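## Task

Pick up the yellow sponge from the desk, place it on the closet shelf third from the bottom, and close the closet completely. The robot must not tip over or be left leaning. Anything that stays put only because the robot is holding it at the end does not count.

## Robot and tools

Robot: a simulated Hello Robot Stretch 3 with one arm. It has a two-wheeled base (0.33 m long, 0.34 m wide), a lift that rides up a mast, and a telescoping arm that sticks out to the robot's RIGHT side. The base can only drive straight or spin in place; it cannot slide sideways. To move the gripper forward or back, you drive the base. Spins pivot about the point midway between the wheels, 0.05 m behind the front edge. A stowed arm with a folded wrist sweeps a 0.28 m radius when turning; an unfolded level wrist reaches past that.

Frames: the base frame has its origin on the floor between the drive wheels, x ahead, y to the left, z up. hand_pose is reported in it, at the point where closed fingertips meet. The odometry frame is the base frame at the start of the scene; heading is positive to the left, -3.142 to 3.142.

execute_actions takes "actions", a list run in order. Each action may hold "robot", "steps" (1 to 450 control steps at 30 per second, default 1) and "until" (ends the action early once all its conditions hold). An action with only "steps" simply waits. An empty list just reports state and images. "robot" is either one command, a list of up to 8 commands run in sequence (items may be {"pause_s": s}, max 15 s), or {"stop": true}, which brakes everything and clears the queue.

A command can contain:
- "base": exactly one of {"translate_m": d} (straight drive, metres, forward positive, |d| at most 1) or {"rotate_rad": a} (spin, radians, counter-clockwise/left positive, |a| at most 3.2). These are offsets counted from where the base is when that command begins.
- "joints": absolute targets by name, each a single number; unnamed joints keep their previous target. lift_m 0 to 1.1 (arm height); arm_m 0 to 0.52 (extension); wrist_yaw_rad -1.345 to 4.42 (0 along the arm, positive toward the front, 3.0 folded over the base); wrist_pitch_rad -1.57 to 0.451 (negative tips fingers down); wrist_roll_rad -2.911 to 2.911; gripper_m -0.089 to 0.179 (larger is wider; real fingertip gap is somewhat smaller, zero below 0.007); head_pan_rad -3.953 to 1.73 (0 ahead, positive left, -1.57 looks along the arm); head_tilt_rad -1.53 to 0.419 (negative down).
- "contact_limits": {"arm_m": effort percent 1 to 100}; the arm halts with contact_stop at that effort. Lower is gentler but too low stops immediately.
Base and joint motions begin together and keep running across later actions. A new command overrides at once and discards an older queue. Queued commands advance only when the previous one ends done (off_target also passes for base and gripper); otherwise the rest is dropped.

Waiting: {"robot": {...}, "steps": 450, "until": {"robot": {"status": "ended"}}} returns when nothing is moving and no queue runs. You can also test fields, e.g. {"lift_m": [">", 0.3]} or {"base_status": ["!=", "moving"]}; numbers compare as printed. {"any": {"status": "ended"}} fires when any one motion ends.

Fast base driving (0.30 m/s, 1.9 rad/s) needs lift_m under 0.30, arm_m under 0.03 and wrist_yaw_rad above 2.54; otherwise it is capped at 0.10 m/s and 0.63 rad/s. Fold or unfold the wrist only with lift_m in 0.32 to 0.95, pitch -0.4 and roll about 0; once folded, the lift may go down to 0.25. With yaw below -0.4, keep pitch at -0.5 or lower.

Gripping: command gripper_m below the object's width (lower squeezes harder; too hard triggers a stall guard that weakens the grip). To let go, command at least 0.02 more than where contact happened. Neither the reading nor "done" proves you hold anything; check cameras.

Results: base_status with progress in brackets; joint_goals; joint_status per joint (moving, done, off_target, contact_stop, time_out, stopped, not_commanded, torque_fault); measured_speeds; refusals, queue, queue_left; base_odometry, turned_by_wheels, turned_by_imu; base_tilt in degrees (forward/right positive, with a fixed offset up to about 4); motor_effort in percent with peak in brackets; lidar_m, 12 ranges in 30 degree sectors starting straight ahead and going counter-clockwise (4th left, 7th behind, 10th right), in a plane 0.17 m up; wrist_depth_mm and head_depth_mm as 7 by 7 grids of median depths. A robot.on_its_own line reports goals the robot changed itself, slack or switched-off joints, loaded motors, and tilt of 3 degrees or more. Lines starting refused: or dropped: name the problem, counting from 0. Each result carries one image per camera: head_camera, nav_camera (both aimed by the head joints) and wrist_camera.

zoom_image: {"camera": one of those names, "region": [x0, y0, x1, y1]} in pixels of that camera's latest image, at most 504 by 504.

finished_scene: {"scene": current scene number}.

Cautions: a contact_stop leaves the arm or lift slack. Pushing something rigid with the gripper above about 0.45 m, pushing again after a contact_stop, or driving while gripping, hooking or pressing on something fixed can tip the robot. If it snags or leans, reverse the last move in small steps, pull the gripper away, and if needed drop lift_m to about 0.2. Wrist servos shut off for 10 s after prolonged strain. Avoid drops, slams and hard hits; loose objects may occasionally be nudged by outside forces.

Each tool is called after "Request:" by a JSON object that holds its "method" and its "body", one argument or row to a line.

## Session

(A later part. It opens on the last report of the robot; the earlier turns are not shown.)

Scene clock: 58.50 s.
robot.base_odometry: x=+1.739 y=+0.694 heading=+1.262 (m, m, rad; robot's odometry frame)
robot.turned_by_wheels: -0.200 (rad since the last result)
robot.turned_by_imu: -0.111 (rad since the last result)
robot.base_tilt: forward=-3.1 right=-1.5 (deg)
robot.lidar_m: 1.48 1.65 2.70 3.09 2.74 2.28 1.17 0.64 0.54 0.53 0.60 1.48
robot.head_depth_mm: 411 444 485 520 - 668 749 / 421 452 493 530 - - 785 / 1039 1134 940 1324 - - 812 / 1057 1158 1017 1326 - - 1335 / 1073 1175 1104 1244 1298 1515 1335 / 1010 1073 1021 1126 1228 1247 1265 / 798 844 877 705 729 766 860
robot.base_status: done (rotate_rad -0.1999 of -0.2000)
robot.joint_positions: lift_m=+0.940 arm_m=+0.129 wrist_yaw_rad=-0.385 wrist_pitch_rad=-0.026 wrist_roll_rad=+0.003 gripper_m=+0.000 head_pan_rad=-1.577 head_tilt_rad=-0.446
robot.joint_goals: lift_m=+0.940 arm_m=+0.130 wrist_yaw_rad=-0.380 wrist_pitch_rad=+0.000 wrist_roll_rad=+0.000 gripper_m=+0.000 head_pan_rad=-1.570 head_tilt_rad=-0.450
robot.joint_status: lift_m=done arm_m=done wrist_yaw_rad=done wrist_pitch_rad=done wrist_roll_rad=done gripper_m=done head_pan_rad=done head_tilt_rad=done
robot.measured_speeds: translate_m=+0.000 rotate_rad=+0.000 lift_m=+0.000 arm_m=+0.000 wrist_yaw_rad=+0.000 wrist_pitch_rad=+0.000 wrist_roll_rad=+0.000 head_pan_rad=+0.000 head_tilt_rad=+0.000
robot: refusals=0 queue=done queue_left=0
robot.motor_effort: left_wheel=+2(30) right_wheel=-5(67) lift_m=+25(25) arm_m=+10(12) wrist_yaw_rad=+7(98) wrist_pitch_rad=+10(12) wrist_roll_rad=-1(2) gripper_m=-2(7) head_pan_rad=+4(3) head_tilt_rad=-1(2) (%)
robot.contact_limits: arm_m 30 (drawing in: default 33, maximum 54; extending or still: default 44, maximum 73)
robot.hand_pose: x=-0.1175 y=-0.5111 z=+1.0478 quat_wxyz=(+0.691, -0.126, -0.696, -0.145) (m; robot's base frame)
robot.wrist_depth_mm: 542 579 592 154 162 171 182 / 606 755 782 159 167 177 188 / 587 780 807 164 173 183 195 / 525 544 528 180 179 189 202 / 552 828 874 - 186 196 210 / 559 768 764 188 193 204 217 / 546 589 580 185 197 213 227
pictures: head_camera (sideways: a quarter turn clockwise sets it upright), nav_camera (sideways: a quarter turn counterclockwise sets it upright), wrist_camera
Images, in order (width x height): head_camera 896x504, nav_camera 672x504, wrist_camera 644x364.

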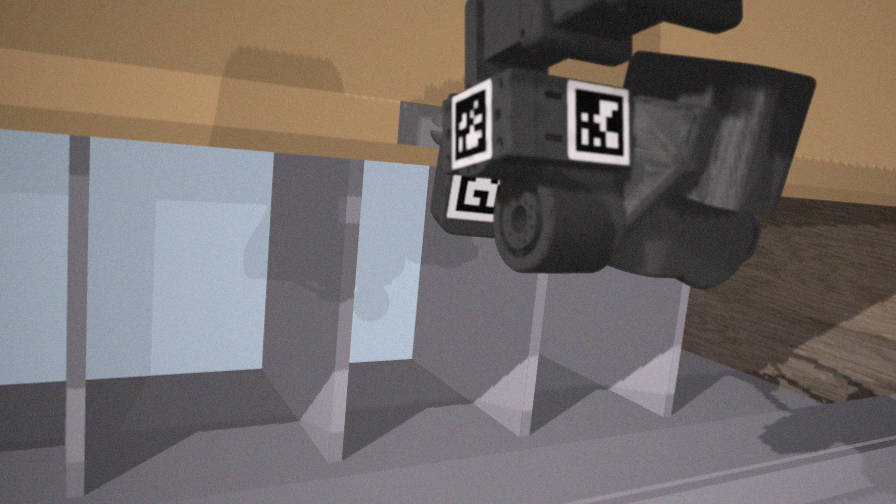

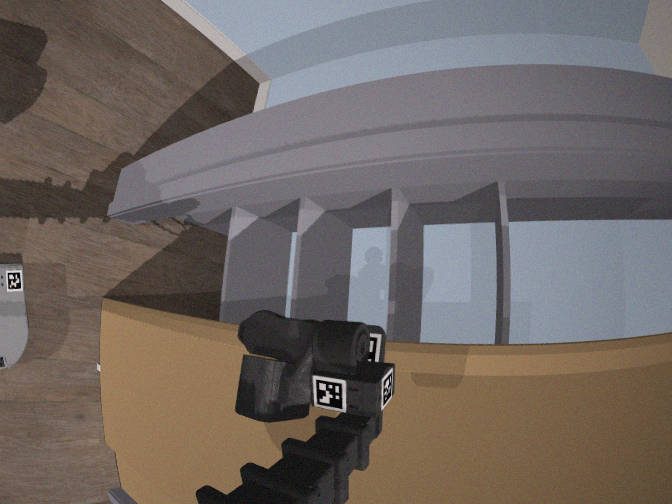

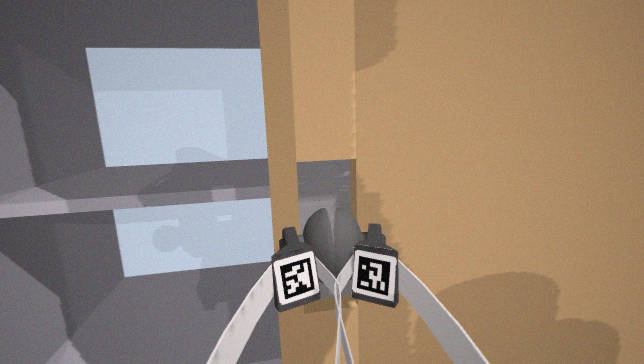

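Request:
{"method": "execute_actions", "body": {
  "actions": [
    {"robot": {"joints": {"arm_m": 0.0}}, "steps": 100, "until": {"robot": {"arm_m": ["<", 0.1]}}},
    {"robot": {"joints": {"wrist_pitch_rad": -0.4, "lift_m": 0.36}}, "steps": 100, "until": {"robot": {"arm_m": ["<", 0.04]}}},
    {"robot": {"base": {"rotate_rad": -1.628}, "joints": {"wrist_yaw_rad": 2.8, "head_pan_rad": -3.1, "head_tilt_rad": -0.3}}, "steps": 300, "until": {"robot": {"wrist_yaw_rad": [">", 2.7]}}},
    {"robot": {"joints": {"lift_m": 0.28}}, "steps": 300, "until": {"robot": {"status": "ended"}}}
  ]
}}

Scene clock: 73.50 s.
robot.base_odometry: x=+1.739 y=+0.694 heading=-0.366 (m, m, rad; robot's odometry frame)
robot.turned_by_wheels: -1.628 (rad since the last result)
robot.turned_by_imu: -1.649 (rad since the last result)
robot.base_tilt: forward=-3.1 right=-1.6 (deg)
robot.lidar_m: 0.53 0.60 1.49 1.47 1.60 2.43 3.10 2.86 2.30 2.27 0.68 0.54
robot.head_depth_mm: 2995 3164 3342 3491 2505 1852 1487 / 3042 3214 3442 3598 2485 1867 1486 / 3103 3236 3459 3593 2491 1865 1480 / 3108 3320 3461 3489 2500 1860 1478 / 3148 3368 3485 3783 2462 1847 1476 / 3213 3360 3576 3756 2468 1850 1478 / 3217 3426 3595 3691 2448 1847 1471
robot.base_status: done (rotate_rad -1.6279 of -1.6280)
robot.joint_positions: lift_m=+0.280 arm_m=+0.000 wrist_yaw_rad=+2.797 wrist_pitch_rad=-0.417 wrist_roll_rad=+0.003 gripper_m=+0.000 head_pan_rad=-3.093 head_tilt_rad=-0.310
robot.joint_goals: lift_m=+0.280 arm_m=+0.000 wrist_yaw_rad=+2.800 wrist_pitch_rad=-0.400 wrist_roll_rad=+0.000 gripper_m=+0.000 head_pan_rad=-3.100 head_tilt_rad=-0.300
robot.joint_status: lift_m=done arm_m=done wrist_yaw_rad=done wrist_pitch_rad=done wrist_roll_rad=done gripper_m=done head_pan_rad=done head_tilt_rad=done
robot.measured_speeds: translate_m=+0.000 rotate_rad=+0.000 lift_m=+0.000 arm_m=+0.000 wrist_yaw_rad=+0.000 wrist_pitch_rad=+0.000 wrist_roll_rad=+0.000 head_pan_rad=+0.000 head_tilt_rad=+0.000
robot: refusals=0 queue=done queue_left=0
robot.motor_effort: left_wheel=+4(10) right_wheel=-3(6) lift_m=+20(25) arm_m=-6(10) wrist_yaw_rad=+4(5) wrist_pitch_rad=+6(11) wrist_roll_rad=-1(2) gripper_m=-3(3) head_pan_rad=-4(49) head_tilt_rad=+3(14) (%)
robot.hand_pose: x=+0.0546 y=+0.0660 z=+0.2932 quat_wxyz=(+0.263, +0.707, +0.025, +0.656) (m; robot's base frame)
robot.wrist_depth_mm: - - - - - 602 436 / - - - - - 619 474 / - - - - 947 629 520 / - 743 738 724 725 651 632 / 589 607 594 630 571 569 563 / 499 - 506 - 486 478 473 / 440 - - 415 414 412 409
pictures: head_camera (sideways: a quarter turn clockwise sets it upright), nav_camera (sideways: a quarter turn counterclockwise sets it upright), wrist_camera
Images, in order (width x height): head_camera 896x504, nav_camera 672x504, wrist_camera 644x364.

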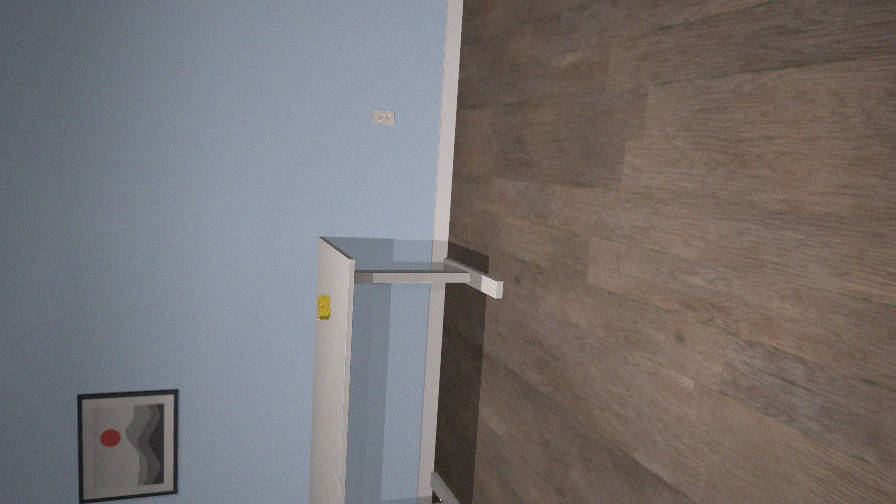

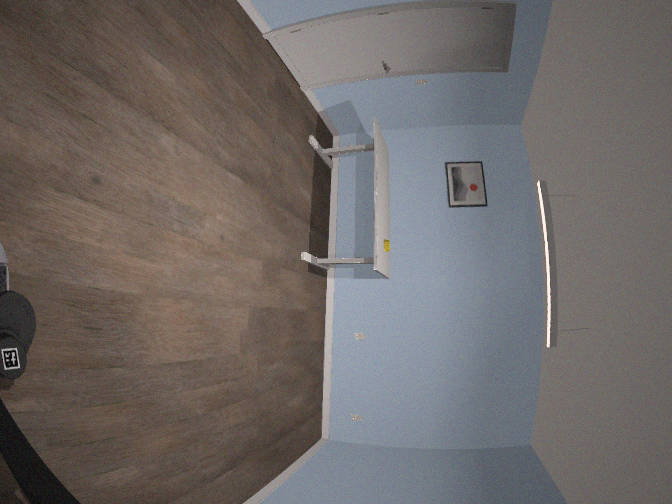

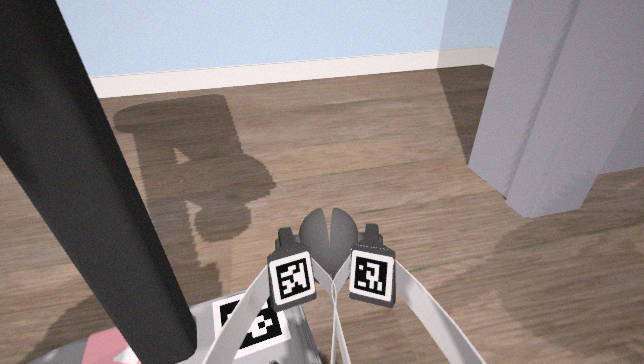

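Request:
{"method": "execute_actions", "body": {
  "actions": [
    {"robot": {"base": {"translate_m": -1.0}, "joints": {"head_pan_rad": -1.57, "head_tilt_rad": -0.6}}, "steps": 300, "until": {"robot": {"translate_m": ["<=", -0.72]}}},
    {"robot": {"base": {"translate_m": -1.0}}, "steps": 300, "until": {"robot": {"translate_m": ["<=", -0.72]}}},
    {"robot": {"base": {"translate_m": -0.98}}, "steps": 300, "until": {"robot": {"base_status": ["!=", "moving"]}}},
    {"robot": {"base": {"rotate_rad": -1.108}, "joints": {"lift_m": 0.62}}, "steps": 300, "until": {"robot": {"base_status": ["!=", "moving"], "lift_m": [">", 0.36]}}},
    {"robot": {"joints": {"wrist_yaw_rad": 1.2}}, "steps": 300, "until": {"robot": {"status": "ended"}}}
  ]
}}

Scene clock: 89.60 s.
robot.base_odometry: x=-0.525 y=+1.562 heading=-1.474 (m, m, rad; robot's odometry frame)
robot.turned_by_wheels: -1.108 (rad since the last result)
robot.turned_by_imu: -1.118 (rad since the last result)
robot.base_tilt: forward=-3.1 right=-1.5 (deg)
robot.lidar_m: 2.05 2.99 2.94 2.40 1.83 1.79 1.47 1.12 0.73 0.69 1.60 1.93
robot.head_depth_mm: 925 1006 1111 1010 1378 1451 1239 / 977 1068 1169 972 774 1381 1235 / 1025 1136 1222 960 771 639 1196 / 1086 1206 1270 926 767 639 1198 / 1158 1291 1291 960 764 668 1224 / 1232 1391 1281 953 762 1364 1222 / 1313 1503 1276 954 759 1427 1218
robot.base_status: done (rotate_rad -1.1079 of -1.1080)
robot.joint_positions: lift_m=+0.620 arm_m=+0.000 wrist_yaw_rad=+1.203 wrist_pitch_rad=-0.417 wrist_roll_rad=+0.003 gripper_m=+0.000 head_pan_rad=-1.577 head_tilt_rad=-0.593
robot.joint_goals: lift_m=+0.620 arm_m=+0.000 wrist_yaw_rad=+1.200 wrist_pitch_rad=-0.400 wrist_roll_rad=+0.000 gripper_m=+0.000 head_pan_rad=-1.570 head_tilt_rad=-0.600
robot.joint_status: lift_m=done arm_m=done wrist_yaw_rad=done wrist_pitch_rad=done wrist_roll_rad=done gripper_m=done head_pan_rad=done head_tilt_rad=done
robot.measured_speeds: translate_m=+0.000 rotate_rad=+0.000 lift_m=+0.000 arm_m=+0.000 wrist_yaw_rad=+0.000 wrist_pitch_rad=+0.000 wrist_roll_rad=+0.000 head_pan_rad=+0.000 head_tilt_rad=+0.000
robot: refusals=0 queue=done queue_left=0
robot.motor_effort: left_wheel=+4(14) right_wheel=-4(9) lift_m=+26(27) arm_m=-6(6) wrist_yaw_rad=-4(6) wrist_pitch_rad=+7(7) wrist_roll_rad=-1(2) gripper_m=-1(1) head_pan_rad=+4(48) head_tilt_rad=-2(17) (%)
robot.hand_pose: x=+0.1881 y=-0.2261 z=+0.6327 quat_wxyz=(+0.653, +0.513, -0.488, +0.270) (m; robot's base frame)
robot.wrist_depth_mm: - - - - - - 364 / - - - - - - - / - - - - - - - / - - - - - - - / - - - - - - - / 893 887 886 - 877 852 848 / 773 761 764 747 745 742 736
pictures: head_camera (sideways: a quarter turn clockwise sets it upright), nav_camera (sideways: a quarter turn counterclockwise sets it upright), wrist_camera
Images, in order (width x height): head_camera 896x504, nav_camera 672x504, wrist_camera 644x364.

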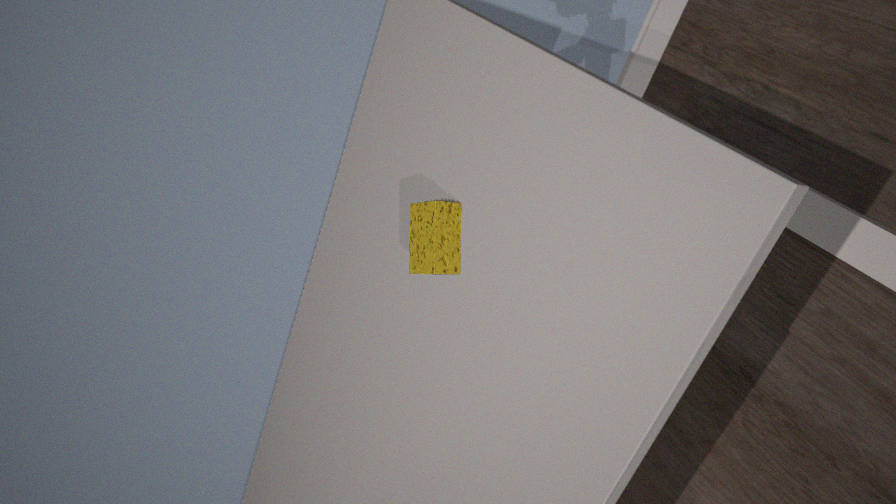

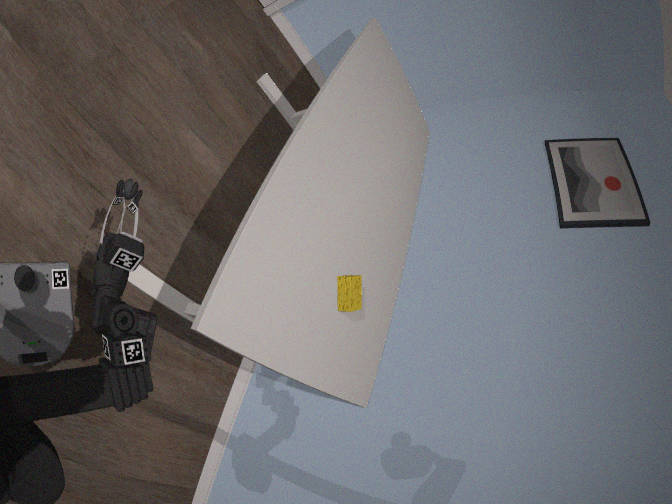

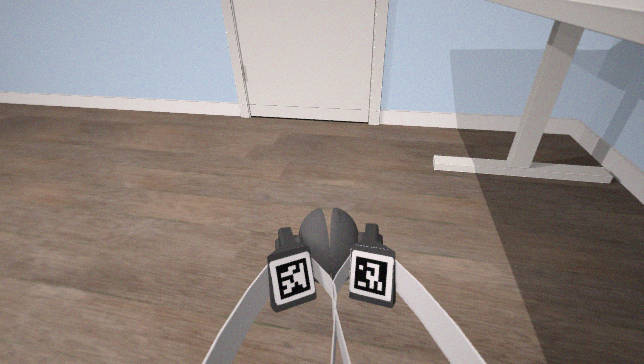

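Request:
{"method": "execute_actions", "body": {
  "actions": [
    {"robot": {"base": {"translate_m": -0.025}, "joints": {"lift_m": 0.76, "gripper_m": 0.17}}, "steps": 200, "until": {"robot": {"lift_m": [">", 0.745]}}},
    {"robot": {"joints": {"wrist_yaw_rad": 0.0, "arm_m": 0.33}, "contact_limits": {"arm_m": 20}}, "steps": 300, "until": {"robot": {"status": "ended"}}}
  ]
}}

Scene clock: 96.60 s.
robot.base_odometry: x=-0.527 y=+1.586 heading=-1.474 (m, m, rad; robot's odometry frame)
robot.turned_by_wheels: +0.000 (rad since the last result)
robot.turned_by_imu: +0.001 (rad since the last result)
robot.base_tilt: forward=-3.0 right=-1.5 (deg)
robot.lidar_m: 2.08 2.98 2.95 2.37 1.81 1.77 1.45 1.10 1.08 0.69 1.62 1.95
robot.head_depth_mm: 916 998 1097 1047 1369 1452 - / 961 1054 1148 1004 - - 1208 / 1013 1118 1205 1042 728 671 1221 / 1077 1187 1254 961 726 636 1169 / 1137 1270 1289 992 765 651 1224 / 1213 1366 1281 953 761 1329 1224 / 1302 1483 1269 952 757 1394 1220
robot.base_status: done (translate_m -0.0250 of -0.0250)
robot.joint_positions: lift_m=+0.760 arm_m=+0.330 wrist_yaw_rad=+0.002 wrist_pitch_rad=-0.417 wrist_roll_rad=+0.003 gripper_m=+0.170 head_pan_rad=-1.577 head_tilt_rad=-0.593
robot.joint_goals: lift_m=+0.760 arm_m=+0.330 wrist_yaw_rad=+0.000 wrist_pitch_rad=-0.400 wrist_roll_rad=+0.000 gripper_m=+0.170 head_pan_rad=-1.570 head_tilt_rad=-0.600
robot.joint_status: lift_m=done arm_m=done wrist_yaw_rad=done wrist_pitch_rad=done wrist_roll_rad=done gripper_m=done head_pan_rad=done head_tilt_rad=done
robot.measured_speeds: translate_m=+0.000 rotate_rad=+0.000 lift_m=+0.000 arm_m=+0.000 wrist_yaw_rad=+0.000 wrist_pitch_rad=+0.000 wrist_roll_rad=+0.000 head_pan_rad=+0.000 head_tilt_rad=+0.000
robot: refusals=0 queue=done queue_left=0
robot.motor_effort: left_wheel=+3(7) right_wheel=-3(8) lift_m=+26(27) arm_m=+6(6) wrist_yaw_rad=-3(5) wrist_pitch_rad=+7(7) wrist_roll_rad=-1(2) gripper_m=+1(84) head_pan_rad=+4(3) head_tilt_rad=-2(2) (%)
robot.contact_limits: arm_m 20 (drawing in: default 33, maximum 54; extending or still: default 44, maximum 73)
robot.hand_pose: x=-0.0210 y=-0.6991 z=+0.7727 quat_wxyz=(+0.691, +0.147, -0.692, -0.146) (m; robot's base frame)
robot.wrist_depth_mm: - 932 754 624 529 467 411 / 672 654 626 606 543 489 434 / 429 420 414 405 396 391 381 / 317 312 309 250 284 294 290 / 251 258 246 243 241 246 235 / 208 - 204 202 200 193 203 / 181 172 175 173 172 171 165
pictures: head_camera (sideways: a quarter turn clockwise sets it upright), nav_camera (sideways: a quarter turn counterclockwise sets it upright), wrist_camera
Images, in order (width x height): head_camera 896x504, nav_camera 672x504, wrist_camera 644x364.

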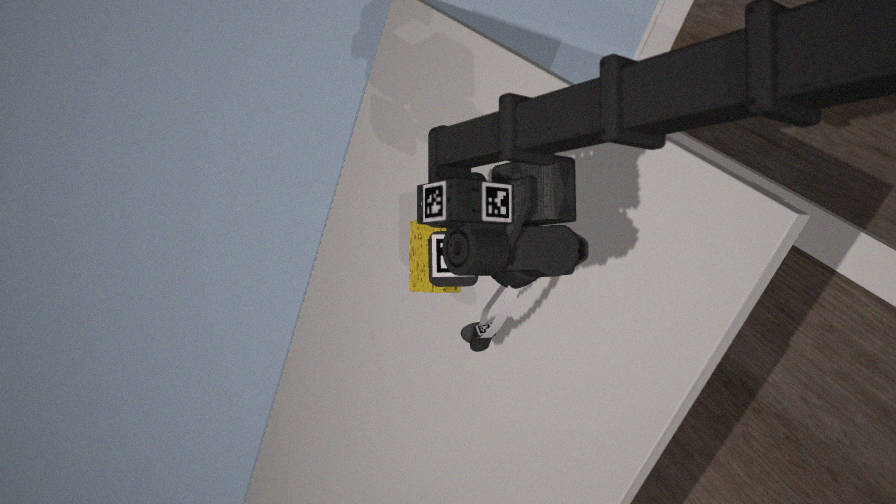

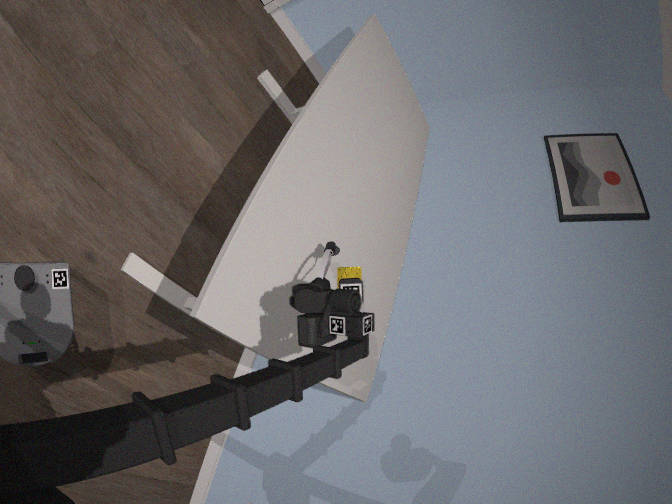

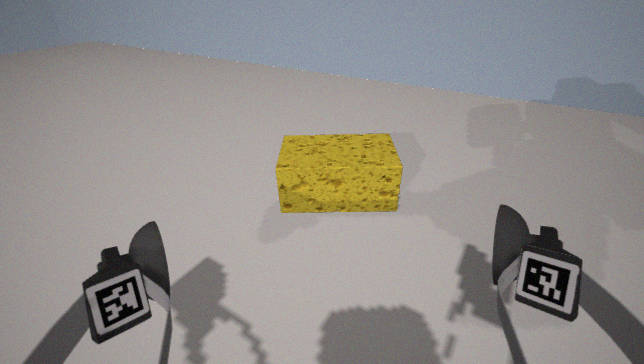

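Request:
{"method": "execute_actions", "body": {
  "actions": [
    {"robot": {"base": {"translate_m": -0.009}, "joints": {"arm_m": 0.456, "lift_m": 0.734}, "contact_limits": {"arm_m": 20}}, "steps": 300, "until": {"robot": {"status": "ended"}}}
  ]
}}

Scene clock: 99.80 s.
robot.base_odometry: x=-0.528 y=+1.595 heading=-1.474 (m, m, rad; robot's odometry frame)
robot.turned_by_wheels: +0.000 (rad since the last result)
robot.turned_by_imu: +0.000 (rad since the last result)
robot.base_tilt: forward=-3.1 right=-1.5 (deg)
robot.lidar_m: 2.08 2.99 2.96 2.36 1.80 1.76 1.44 1.10 1.07 0.68 1.63 1.96
robot.head_depth_mm: 912 994 1091 1056 1363 1451 - / 958 1052 1142 972 847 - 1212 / 1010 1115 1204 - 769 671 1229 / 1067 1186 1257 - 766 637 1172 / 1130 1264 1275 925 764 651 1226 / 1210 1358 1282 956 762 1329 1223 / 1289 1476 1270 950 761 1391 1218
robot.base_status: done (translate_m -0.0090 of -0.0090)
robot.joint_positions: lift_m=+0.734 arm_m=+0.456 wrist_yaw_rad=+0.002 wrist_pitch_rad=-0.417 wrist_roll_rad=+0.003 gripper_m=+0.170 head_pan_rad=-1.577 head_tilt_rad=-0.593
robot.joint_goals: lift_m=+0.734 arm_m=+0.456 wrist_yaw_rad=+0.000 wrist_pitch_rad=-0.400 wrist_roll_rad=+0.000 gripper_m=+0.170 head_pan_rad=-1.570 head_tilt_rad=-0.600
robot.joint_status: lift_m=done arm_m=done wrist_yaw_rad=done wrist_pitch_rad=done wrist_roll_rad=done gripper_m=done head_pan_rad=done head_tilt_rad=done
robot.measured_speeds: translate_m=+0.000 rotate_rad=+0.000 lift_m=+0.000 arm_m=+0.000 wrist_yaw_rad=+0.000 wrist_pitch_rad=+0.000 wrist_roll_rad=+0.000 head_pan_rad=+0.000 head_tilt_rad=+0.000
robot: refusals=0 queue=done queue_left=0
robot.motor_effort: left_wheel=+3(6) right_wheel=-3(10) lift_m=+20(28) arm_m=+6(6) wrist_yaw_rad=-3(3) wrist_pitch_rad=+7(7) wrist_roll_rad=-2(2) gripper_m=+0(0) head_pan_rad=+3(3) head_tilt_rad=-2(2) (%)
robot.contact_limits: arm_m 20 (drawing in: default 33, maximum 54; extending or still: default 44, maximum 73)
robot.hand_pose: x=-0.0211 y=-0.8251 z=+0.7470 quat_wxyz=(+0.691, +0.147, -0.692, -0.146) (m; robot's base frame)
robot.wrist_depth_mm: - 777 611 509 435 380 338 / 565 551 533 517 451 401 355 / 365 358 352 344 337 330 325 / 269 267 261 258 254 250 246 / 213 218 155 141 141 208 199 / 182 - 130 126 125 164 172 / - 146 144 142 141 144 140
pictures: head_camera (sideways: a quarter turn clockwise sets it upright), nav_camera (sideways: a quarter turn counterclockwise sets it upright), wrist_camera
Images, in order (width x height): head_camera 896x504, nav_camera 672x504, wrist_camera 644x364.

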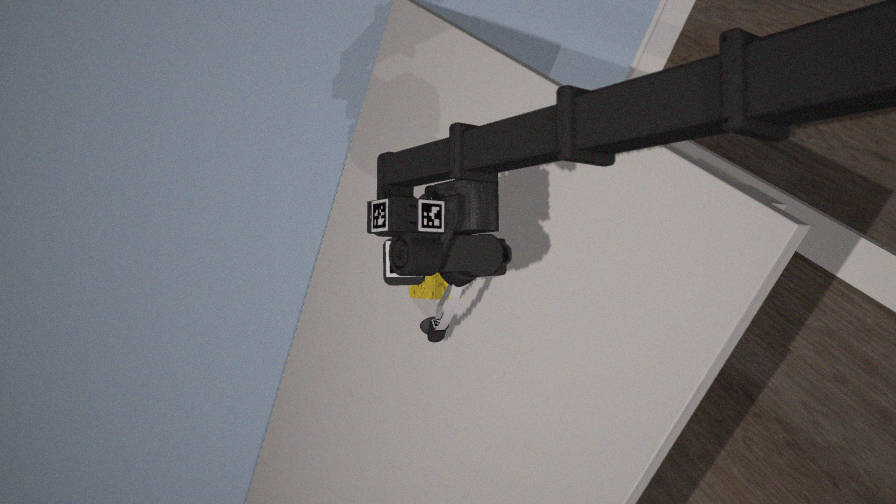

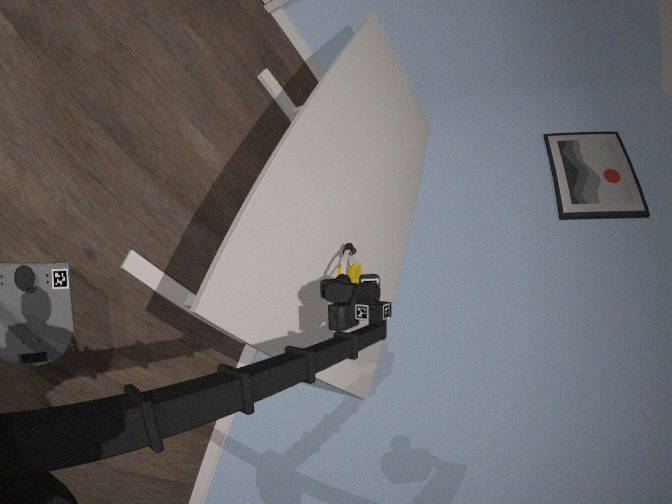

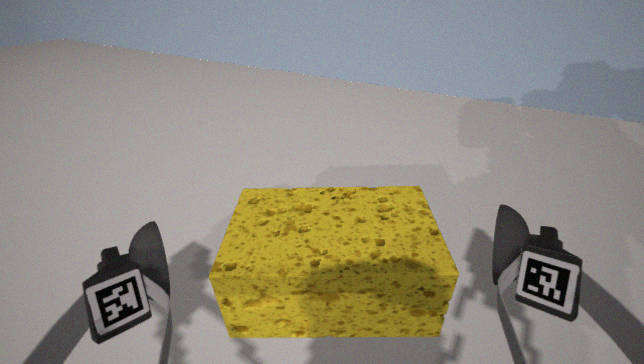

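Request:
{"method": "execute_actions", "body": {
  "actions": [
    {"robot": {"joints": {"gripper_m": 0.04}}, "steps": 100, "until": {"robot": {"status": "ended"}}},
    {"robot": {"joints": {"lift_m": 0.765}}, "steps": 100, "until": {"robot": {"status": "ended"}}}
  ]
}}

Scene clock: 103.07 s.
robot.base_odometry: x=-0.528 y=+1.595 heading=-1.474 (m, m, rad; robot's odometry frame)
robot.turned_by_wheels: +0.000 (rad since the last result)
robot.turned_by_imu: +0.000 (rad since the last result)
robot.base_tilt: forward=-3.2 right=-1.4 (deg)
robot.lidar_m: 2.08 3.00 2.96 2.36 1.80 1.76 1.44 1.10 1.07 0.68 1.63 1.96
robot.head_depth_mm: 909 994 1090 1052 1368 1459 - / 956 1046 1147 1007 - - 1218 / 1011 1113 1221 900 767 671 1229 / 1069 1185 1270 881 767 636 1170 / 1134 1262 1284 938 765 651 1227 / 1215 1358 1285 957 763 1331 1214 / 1291 1470 1275 953 759 1390 1214
robot.base_status: done (translate_m -0.0090 of -0.0090)
robot.joint_positions: lift_m=+0.765 arm_m=+0.456 wrist_yaw_rad=+0.002 wrist_pitch_rad=-0.417 wrist_roll_rad=+0.003 gripper_m=+0.044 head_pan_rad=-1.577 head_tilt_rad=-0.593
robot.joint_goals: lift_m=+0.765 arm_m=+0.456 wrist_yaw_rad=+0.000 wrist_pitch_rad=-0.400 wrist_roll_rad=+0.000 gripper_m=+0.043 head_pan_rad=-1.570 head_tilt_rad=-0.600
robot.joint_status: lift_m=done arm_m=done wrist_yaw_rad=done wrist_pitch_rad=done wrist_roll_rad=done gripper_m=done head_pan_rad=done head_tilt_rad=done
robot.measured_speeds: translate_m=+0.000 rotate_rad=+0.000 lift_m=+0.000 arm_m=+0.000 wrist_yaw_rad=+0.000 wrist_pitch_rad=+0.000 wrist_roll_rad=+0.000 head_pan_rad=+0.000 head_tilt_rad=+0.000
robot: refusals=0 queue=done queue_left=0
robot.motor_effort: left_wheel=+3(3) right_wheel=-3(3) lift_m=+27(26) arm_m=+6(6) wrist_yaw_rad=-3(3) wrist_pitch_rad=+7(7) wrist_roll_rad=-2(1) gripper_m=-21(97) head_pan_rad=+3(4) head_tilt_rad=-2(2) (%)
robot.contact_limits: arm_m 20 (drawing in: default 33, maximum 54; extending or still: default 44, maximum 73)
robot.hand_pose: x=-0.0211 y=-0.8250 z=+0.7776 quat_wxyz=(+0.691, +0.147, -0.692, -0.146) (m; robot's base frame)
robot.wrist_depth_mm: - 771 615 506 431 377 336 / 690 664 620 540 468 405 355 / 443 433 423 414 409 401 370 / 327 321 317 311 305 302 297 / 258 256 146 141 139 247 242 / 214 213 131 133 134 203 202 / 182 180 174 169 172 175 176
pictures: head_camera (sideways: a quarter turn clockwise sets it upright), nav_camera (sideways: a quarter turn counterclockwise sets it upright), wrist_camera
Images, in order (width x height): head_camera 896x504, nav_camera 672x504, wrist_camera 644x364.

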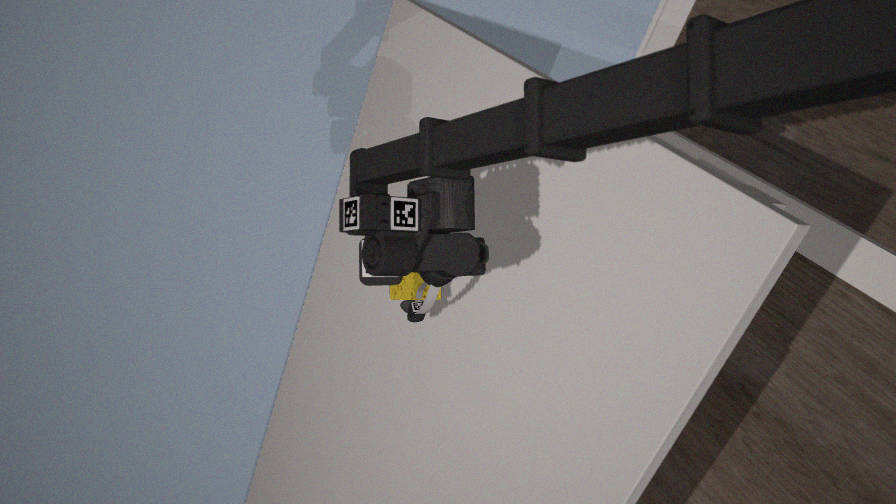

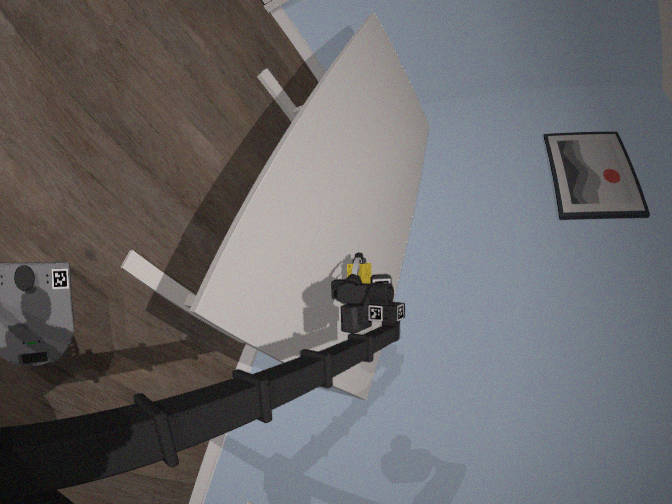

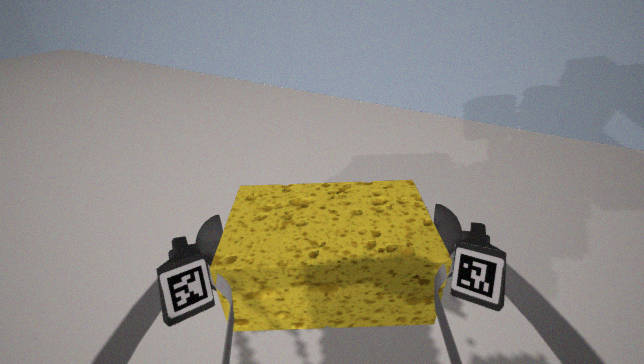

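Request:
{"method": "execute_actions", "body": {
  "actions": [
    {"robot": {"joints": {"arm_m": 0.0}}, "steps": 200, "until": {"robot": {"arm_m": ["<", 0.3]}}},
    {"robot": {"base": {"rotate_rad": 1.181}, "joints": {"wrist_yaw_rad": 2.62, "head_pan_rad": -0.2, "head_tilt_rad": -0.3}}, "steps": 200, "until": {"robot": {"arm_m": ["<", 0.05], "wrist_yaw_rad": [">", 1.0]}}},
    {"robot": {"joints": {"lift_m": 0.36}}, "steps": 200, "until": {"robot": {"wrist_yaw_rad": [">", 2.56]}}},
    {"robot": {"joints": {"lift_m": 0.28}}, "steps": 300, "until": {"robot": {"lift_m": ["<", 0.295], "base_status": ["!=", "moving"]}}},
    {"robot": {"base": {"translate_m": 1.0}}, "steps": 300, "until": {"robot": {"translate_m": [">=", 0.76]}}},
    {"robot": {"base": {"translate_m": 1.0}}, "steps": 300, "until": {"robot": {"translate_m": [">=", 0.76]}}},
    {"robot": {"base": {"translate_m": 0.993}}, "steps": 300, "until": {"robot": {"base_status": ["!=", "moving"]}}}
  ]
}}

Scene clock: 125.60 s.
robot.base_odometry: x=+1.889 y=+0.866 heading=-0.293 (m, m, rad; robot's odometry frame)
robot.turned_by_wheels: +1.181 (rad since the last result)
robot.turned_by_imu: +1.197 (rad since the last result)
robot.base_tilt: forward=-3.1 right=-1.5 (deg)
robot.lidar_m: 0.46 0.52 1.25 1.24 1.40 2.28 3.19 2.98 2.52 1.16 0.58 0.53
robot.head_depth_mm: 1023 1080 1163 999 1092 586 613 / 1020 1079 1157 995 1140 1195 1121 / 1019 1073 1156 987 1146 1198 1124 / 1016 1071 1147 984 1135 1196 1121 / 1017 1068 1150 981 1134 1196 1118 / 989 1042 1102 800 568 568 566 / 362 378 403 427 456 493 544
robot.base_status: done (translate_m +0.9930 of +0.9930)
robot.joint_positions: lift_m=+0.280 arm_m=+0.000 wrist_yaw_rad=+2.617 wrist_pitch_rad=-0.419 wrist_roll_rad=+0.003 gripper_m=+0.050 head_pan_rad=-0.207 head_tilt_rad=-0.309
robot.joint_goals: lift_m=+0.280 arm_m=+0.000 wrist_yaw_rad=+2.620 wrist_pitch_rad=-0.400 wrist_roll_rad=+0.000 gripper_m=+0.049 head_pan_rad=-0.200 head_tilt_rad=-0.300
robot.joint_status: lift_m=done arm_m=done wrist_yaw_rad=done wrist_pitch_rad=done wrist_roll_rad=done gripper_m=done head_pan_rad=done head_tilt_rad=done
robot.measured_speeds: translate_m=+0.000 rotate_rad=+0.000 lift_m=+0.000 arm_m=+0.000 wrist_yaw_rad=+0.000 wrist_pitch_rad=+0.000 wrist_roll_rad=+0.000 head_pan_rad=+0.000 head_tilt_rad=+0.000
robot: refusals=0 queue=done queue_left=0
robot.on_its_own: gripper_m is held at +0.049, not at your +0.040, by its stall guard, which is not easing now
robot.motor_effort: left_wheel=-3(9) right_wheel=+2(11) lift_m=+20(27) arm_m=-6(7) wrist_yaw_rad=+3(6) wrist_pitch_rad=+7(7) wrist_roll_rad=-1(2) gripper_m=-20(21) head_pan_rad=+3(48) head_tilt_rad=+4(19) (%)
robot.hand_pose: x=+0.0910 y=+0.0488 z=+0.2926 quat_wxyz=(+0.322, +0.707, -0.037, +0.629) (m; robot's base frame)
robot.wrist_depth_mm: 935 - - - - - 355 / - - - - - - 367 / - - - 968 945 503 375 / 745 748 741 728 707 520 377 / 627 601 146 141 139 512 395 / - 501 131 133 134 460 442 / - - 148 396 402 408 412
pictures: head_camera (sideways: a quarter turn clockwise sets it upright), nav_camera (sideways: a quarter turn counterclockwise sets it upright), wrist_camera
Images, in order (width x height): head_camera 896x504, nav_camera 672x504, wrist_camera 644x364.

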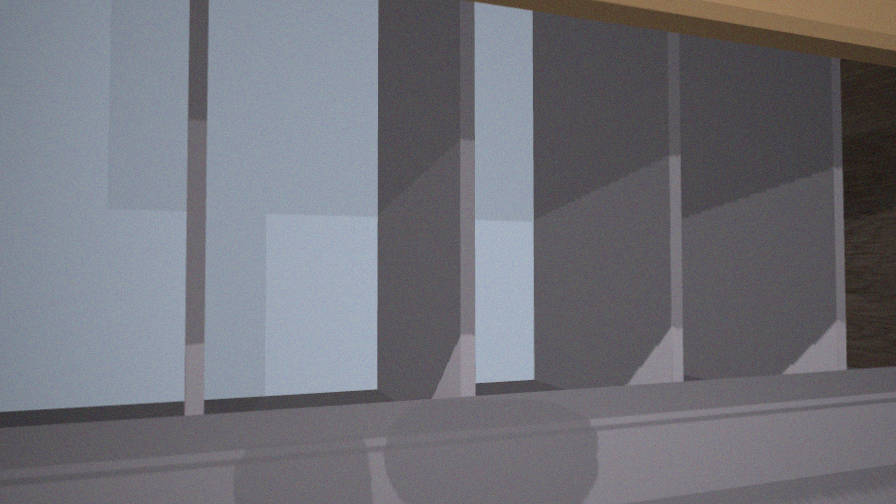

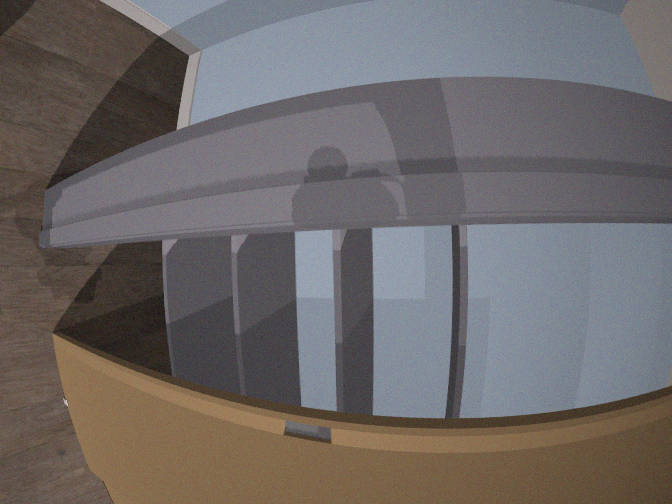

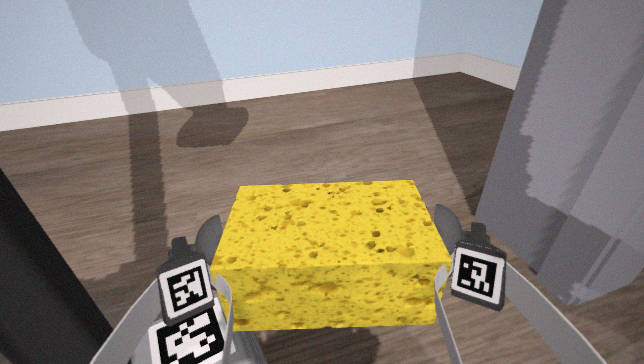

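Request:
{"method": "execute_actions", "body": {
  "actions": [
    {"robot": {"joints": {"lift_m": 1.065, "head_pan_rad": -1.57, "head_tilt_rad": -0.35}}, "steps": 100, "until": {"robot": {"lift_m": [">", 0.33]}}},
    {"robot": {"joints": {"wrist_yaw_rad": 0.0}}, "steps": 200, "until": {"robot": {"wrist_yaw_rad": ["<", 1.3]}}},
    {"robot": {"base": {"rotate_rad": 1.358}}, "steps": 300, "until": {"robot": {"base_status": ["!=", "moving"]}}},
    {"robot": {"base": {"translate_m": -0.03}}, "steps": 300, "until": {"robot": {"status": "ended"}}}
  ]
}}

Scene clock: 134.63 s.
robot.base_odometry: x=+1.875 y=+0.839 heading=+1.065 (m, m, rad; robot's odometry frame)
robot.turned_by_wheels: +1.358 (rad since the last result)
robot.turned_by_imu: +1.377 (rad since the last result)
robot.base_tilt: forward=-3.1 right=-1.5 (deg)
robot.lidar_m: 1.28 1.33 1.82 3.52 3.46 2.56 2.48 0.68 0.52 0.50 0.47 1.32
robot.head_depth_mm: 1019 1093 1150 - - - - / 1016 1087 1142 - - - - / 1012 1082 1140 - - - - / 1014 1087 1144 874 - - 1395 / 1013 1086 1141 1254 1113 1143 1362 / 999 1051 1117 937 954 669 669 / 422 425 426 447 480 520 574
robot.base_status: done (translate_m -0.0300 of -0.0300)
robot.joint_positions: lift_m=+1.065 arm_m=+0.000 wrist_yaw_rad=+0.003 wrist_pitch_rad=-0.419 wrist_roll_rad=+0.003 gripper_m=+0.050 head_pan_rad=-1.563 head_tilt_rad=-0.346
robot.joint_goals: lift_m=+1.065 arm_m=+0.000 wrist_yaw_rad=+0.000 wrist_pitch_rad=-0.400 wrist_roll_rad=+0.000 gripper_m=+0.049 head_pan_rad=-1.570 head_tilt_rad=-0.350
robot.joint_status: lift_m=done arm_m=done wrist_yaw_rad=done wrist_pitch_rad=done wrist_roll_rad=done gripper_m=done head_pan_rad=done head_tilt_rad=done
robot.measured_speeds: translate_m=+0.000 rotate_rad=+0.000 lift_m=+0.000 arm_m=+0.000 wrist_yaw_rad=+0.000 wrist_pitch_rad=+0.000 wrist_roll_rad=+0.000 head_pan_rad=+0.000 head_tilt_rad=+0.000
robot: refusals=0 queue=done queue_left=0
robot.on_its_own: gripper_m is held at +0.049, not at your +0.040, by its stall guard, which is not easing now
robot.motor_effort: left_wheel=-3(12) right_wheel=+3(7) lift_m=+27(28) arm_m=-7(7) wrist_yaw_rad=-4(5) wrist_pitch_rad=+8(7) wrist_roll_rad=-2(1) gripper_m=-20(21) head_pan_rad=-4(49) head_tilt_rad=-1(6) (%)
robot.hand_pose: x=-0.0209 y=-0.3696 z=+1.0773 quat_wxyz=(+0.691, +0.148, -0.692, -0.146) (m; robot's base frame)
robot.wrist_depth_mm: 187 245 797 836 828 815 210 / 198 243 610 640 638 548 228 / 217 241 767 - - 277 251 / 251 253 665 845 843 300 278 / 289 278 146 141 139 314 314 / 330 322 131 133 134 357 359 / 408 373 390 - - 418 409
pictures: head_camera (sideways: a quarter turn clockwise sets it upright), nav_camera (sideways: a quarter turn counterclockwise sets it upright), wrist_camera
Images, in order (width x height): head_camera 896x504, nav_camera 672x504, wrist_camera 644x364.

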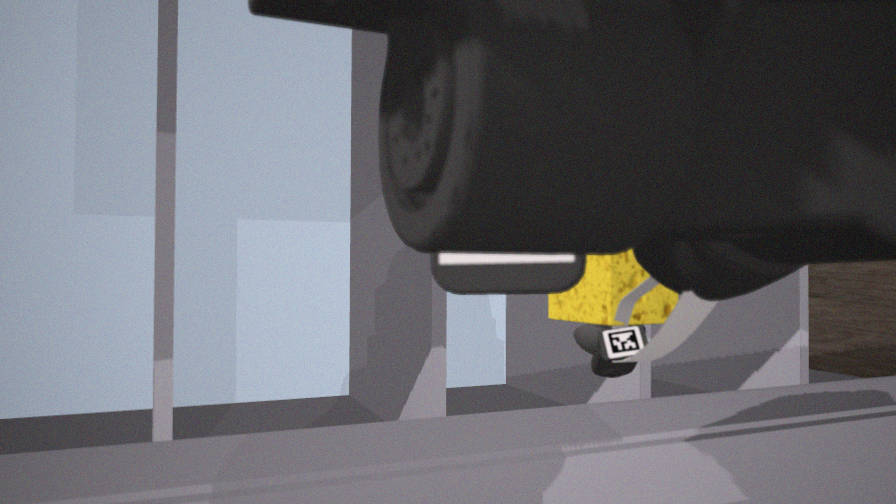

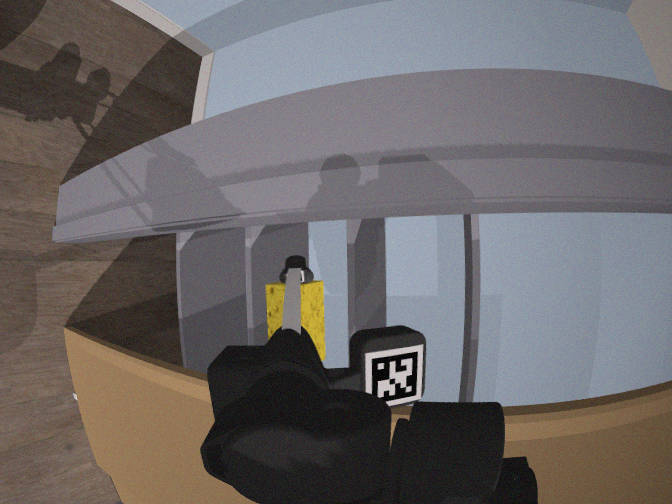

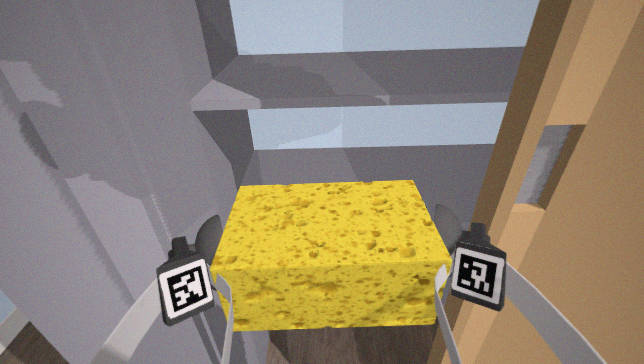

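Request:
{"method": "execute_actions", "body": {
  "actions": [
    {"robot": {"base": {"translate_m": 0.01}, "joints": {"arm_m": 0.495}, "contact_limits": {"arm_m": 15}}, "steps": 300, "until": {"robot": {"arm_m": [">", 0.48]}}},
    {"robot": {"joints": {"lift_m": 1.042}}, "steps": 300, "until": {"robot": {"status": "ended"}}}
  ]
}}

Scene clock: 141.33 s.
robot.base_odometry: x=+1.880 y=+0.848 heading=+1.065 (m, m, rad; robot's odometry frame)
robot.turned_by_wheels: +0.000 (rad since the last result)
robot.turned_by_imu: +0.000 (rad since the last result)
robot.base_tilt: forward=-3.1 right=-1.5 (deg)
robot.lidar_m: 1.27 1.32 1.81 3.20 3.47 2.58 2.49 0.68 0.52 0.48 0.47 1.32
robot.head_depth_mm: 1023 1086 - 1267 945 582 636 / 1014 1070 1137 1265 1073 1188 1364 / 1016 1051 - 1264 1070 1185 1357 / 1012 1080 1136 1263 1069 1188 1354 / 1008 1082 1140 1254 1064 1187 1360 / 992 1051 1100 866 616 618 619 / 390 391 413 442 479 519 581
robot.base_status: done (translate_m +0.0100 of +0.0100)
robot.joint_positions: lift_m=+1.042 arm_m=+0.495 wrist_yaw_rad=+0.002 wrist_pitch_rad=-0.419 wrist_roll_rad=+0.003 gripper_m=+0.050 head_pan_rad=-1.563 head_tilt_rad=-0.346
robot.joint_goals: lift_m=+1.042 arm_m=+0.495 wrist_yaw_rad=+0.000 wrist_pitch_rad=-0.400 wrist_roll_rad=+0.000 gripper_m=+0.049 head_pan_rad=-1.570 head_tilt_rad=-0.350
robot.joint_status: lift_m=done arm_m=done wrist_yaw_rad=done wrist_pitch_rad=done wrist_roll_rad=done gripper_m=done head_pan_rad=done head_tilt_rad=done
robot.measured_speeds: translate_m=+0.000 rotate_rad=+0.000 lift_m=+0.000 arm_m=+0.000 wrist_yaw_rad=+0.000 wrist_pitch_rad=+0.000 wrist_roll_rad=+0.000 head_pan_rad=+0.000 head_tilt_rad=+0.000
robot: refusals=0 queue=done queue_left=0
robot.on_its_own: gripper_m is held at +0.049, not at your +0.040, by its stall guard, which is not easing now
robot.motor_effort: left_wheel=-4(8) right_wheel=+3(8) lift_m=+20(26) arm_m=+6(5) wrist_yaw_rad=-3(4) wrist_pitch_rad=+7(7) wrist_roll_rad=-1(1) gripper_m=-20(20) head_pan_rad=-4(4) head_tilt_rad=-1(2) (%)
robot.contact_limits: arm_m 15 (drawing in: default 33, maximum 54; extending or still: default 44, maximum 73)
robot.hand_pose: x=-0.0211 y=-0.8639 z=+1.0546 quat_wxyz=(+0.691, +0.148, -0.692, -0.147) (m; robot's base frame)
robot.wrist_depth_mm: 270 382 406 407 407 407 410 / 268 381 444 443 445 443 441 / 266 353 378 371 363 357 349 / 263 286 282 277 273 269 266 / 230 228 146 142 139 221 214 / 191 190 132 133 134 181 180 / 163 161 155 150 153 156 157
pictures: head_camera (sideways: a quarter turn clockwise sets it upright), nav_camera (sideways: a quarter turn counterclockwise sets it upright), wrist_camera
Images, in order (width x height): head_camera 896x504, nav_camera 672x504, wrist_camera 644x364.

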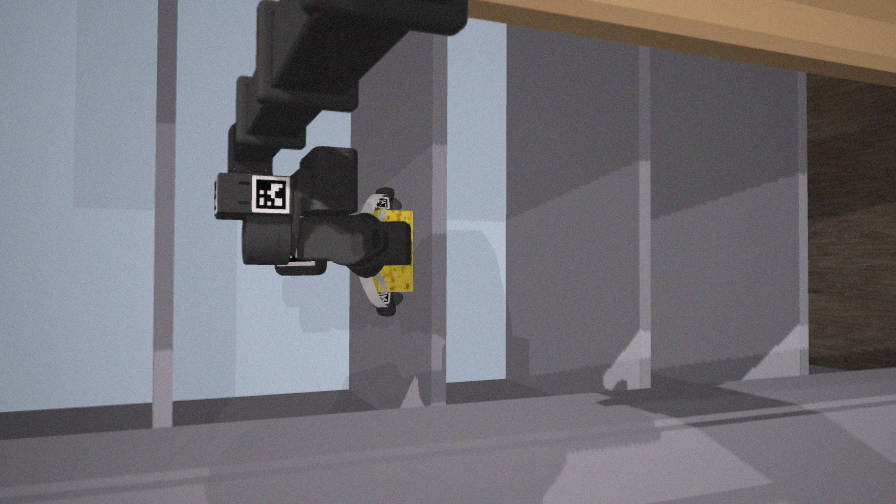

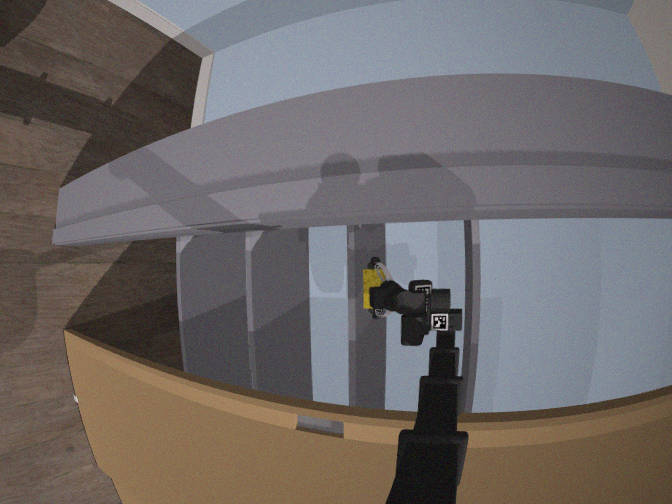

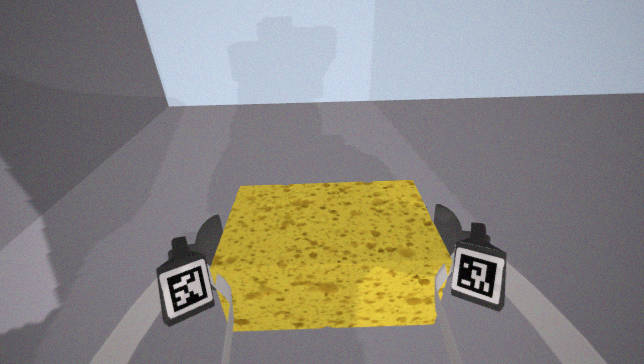

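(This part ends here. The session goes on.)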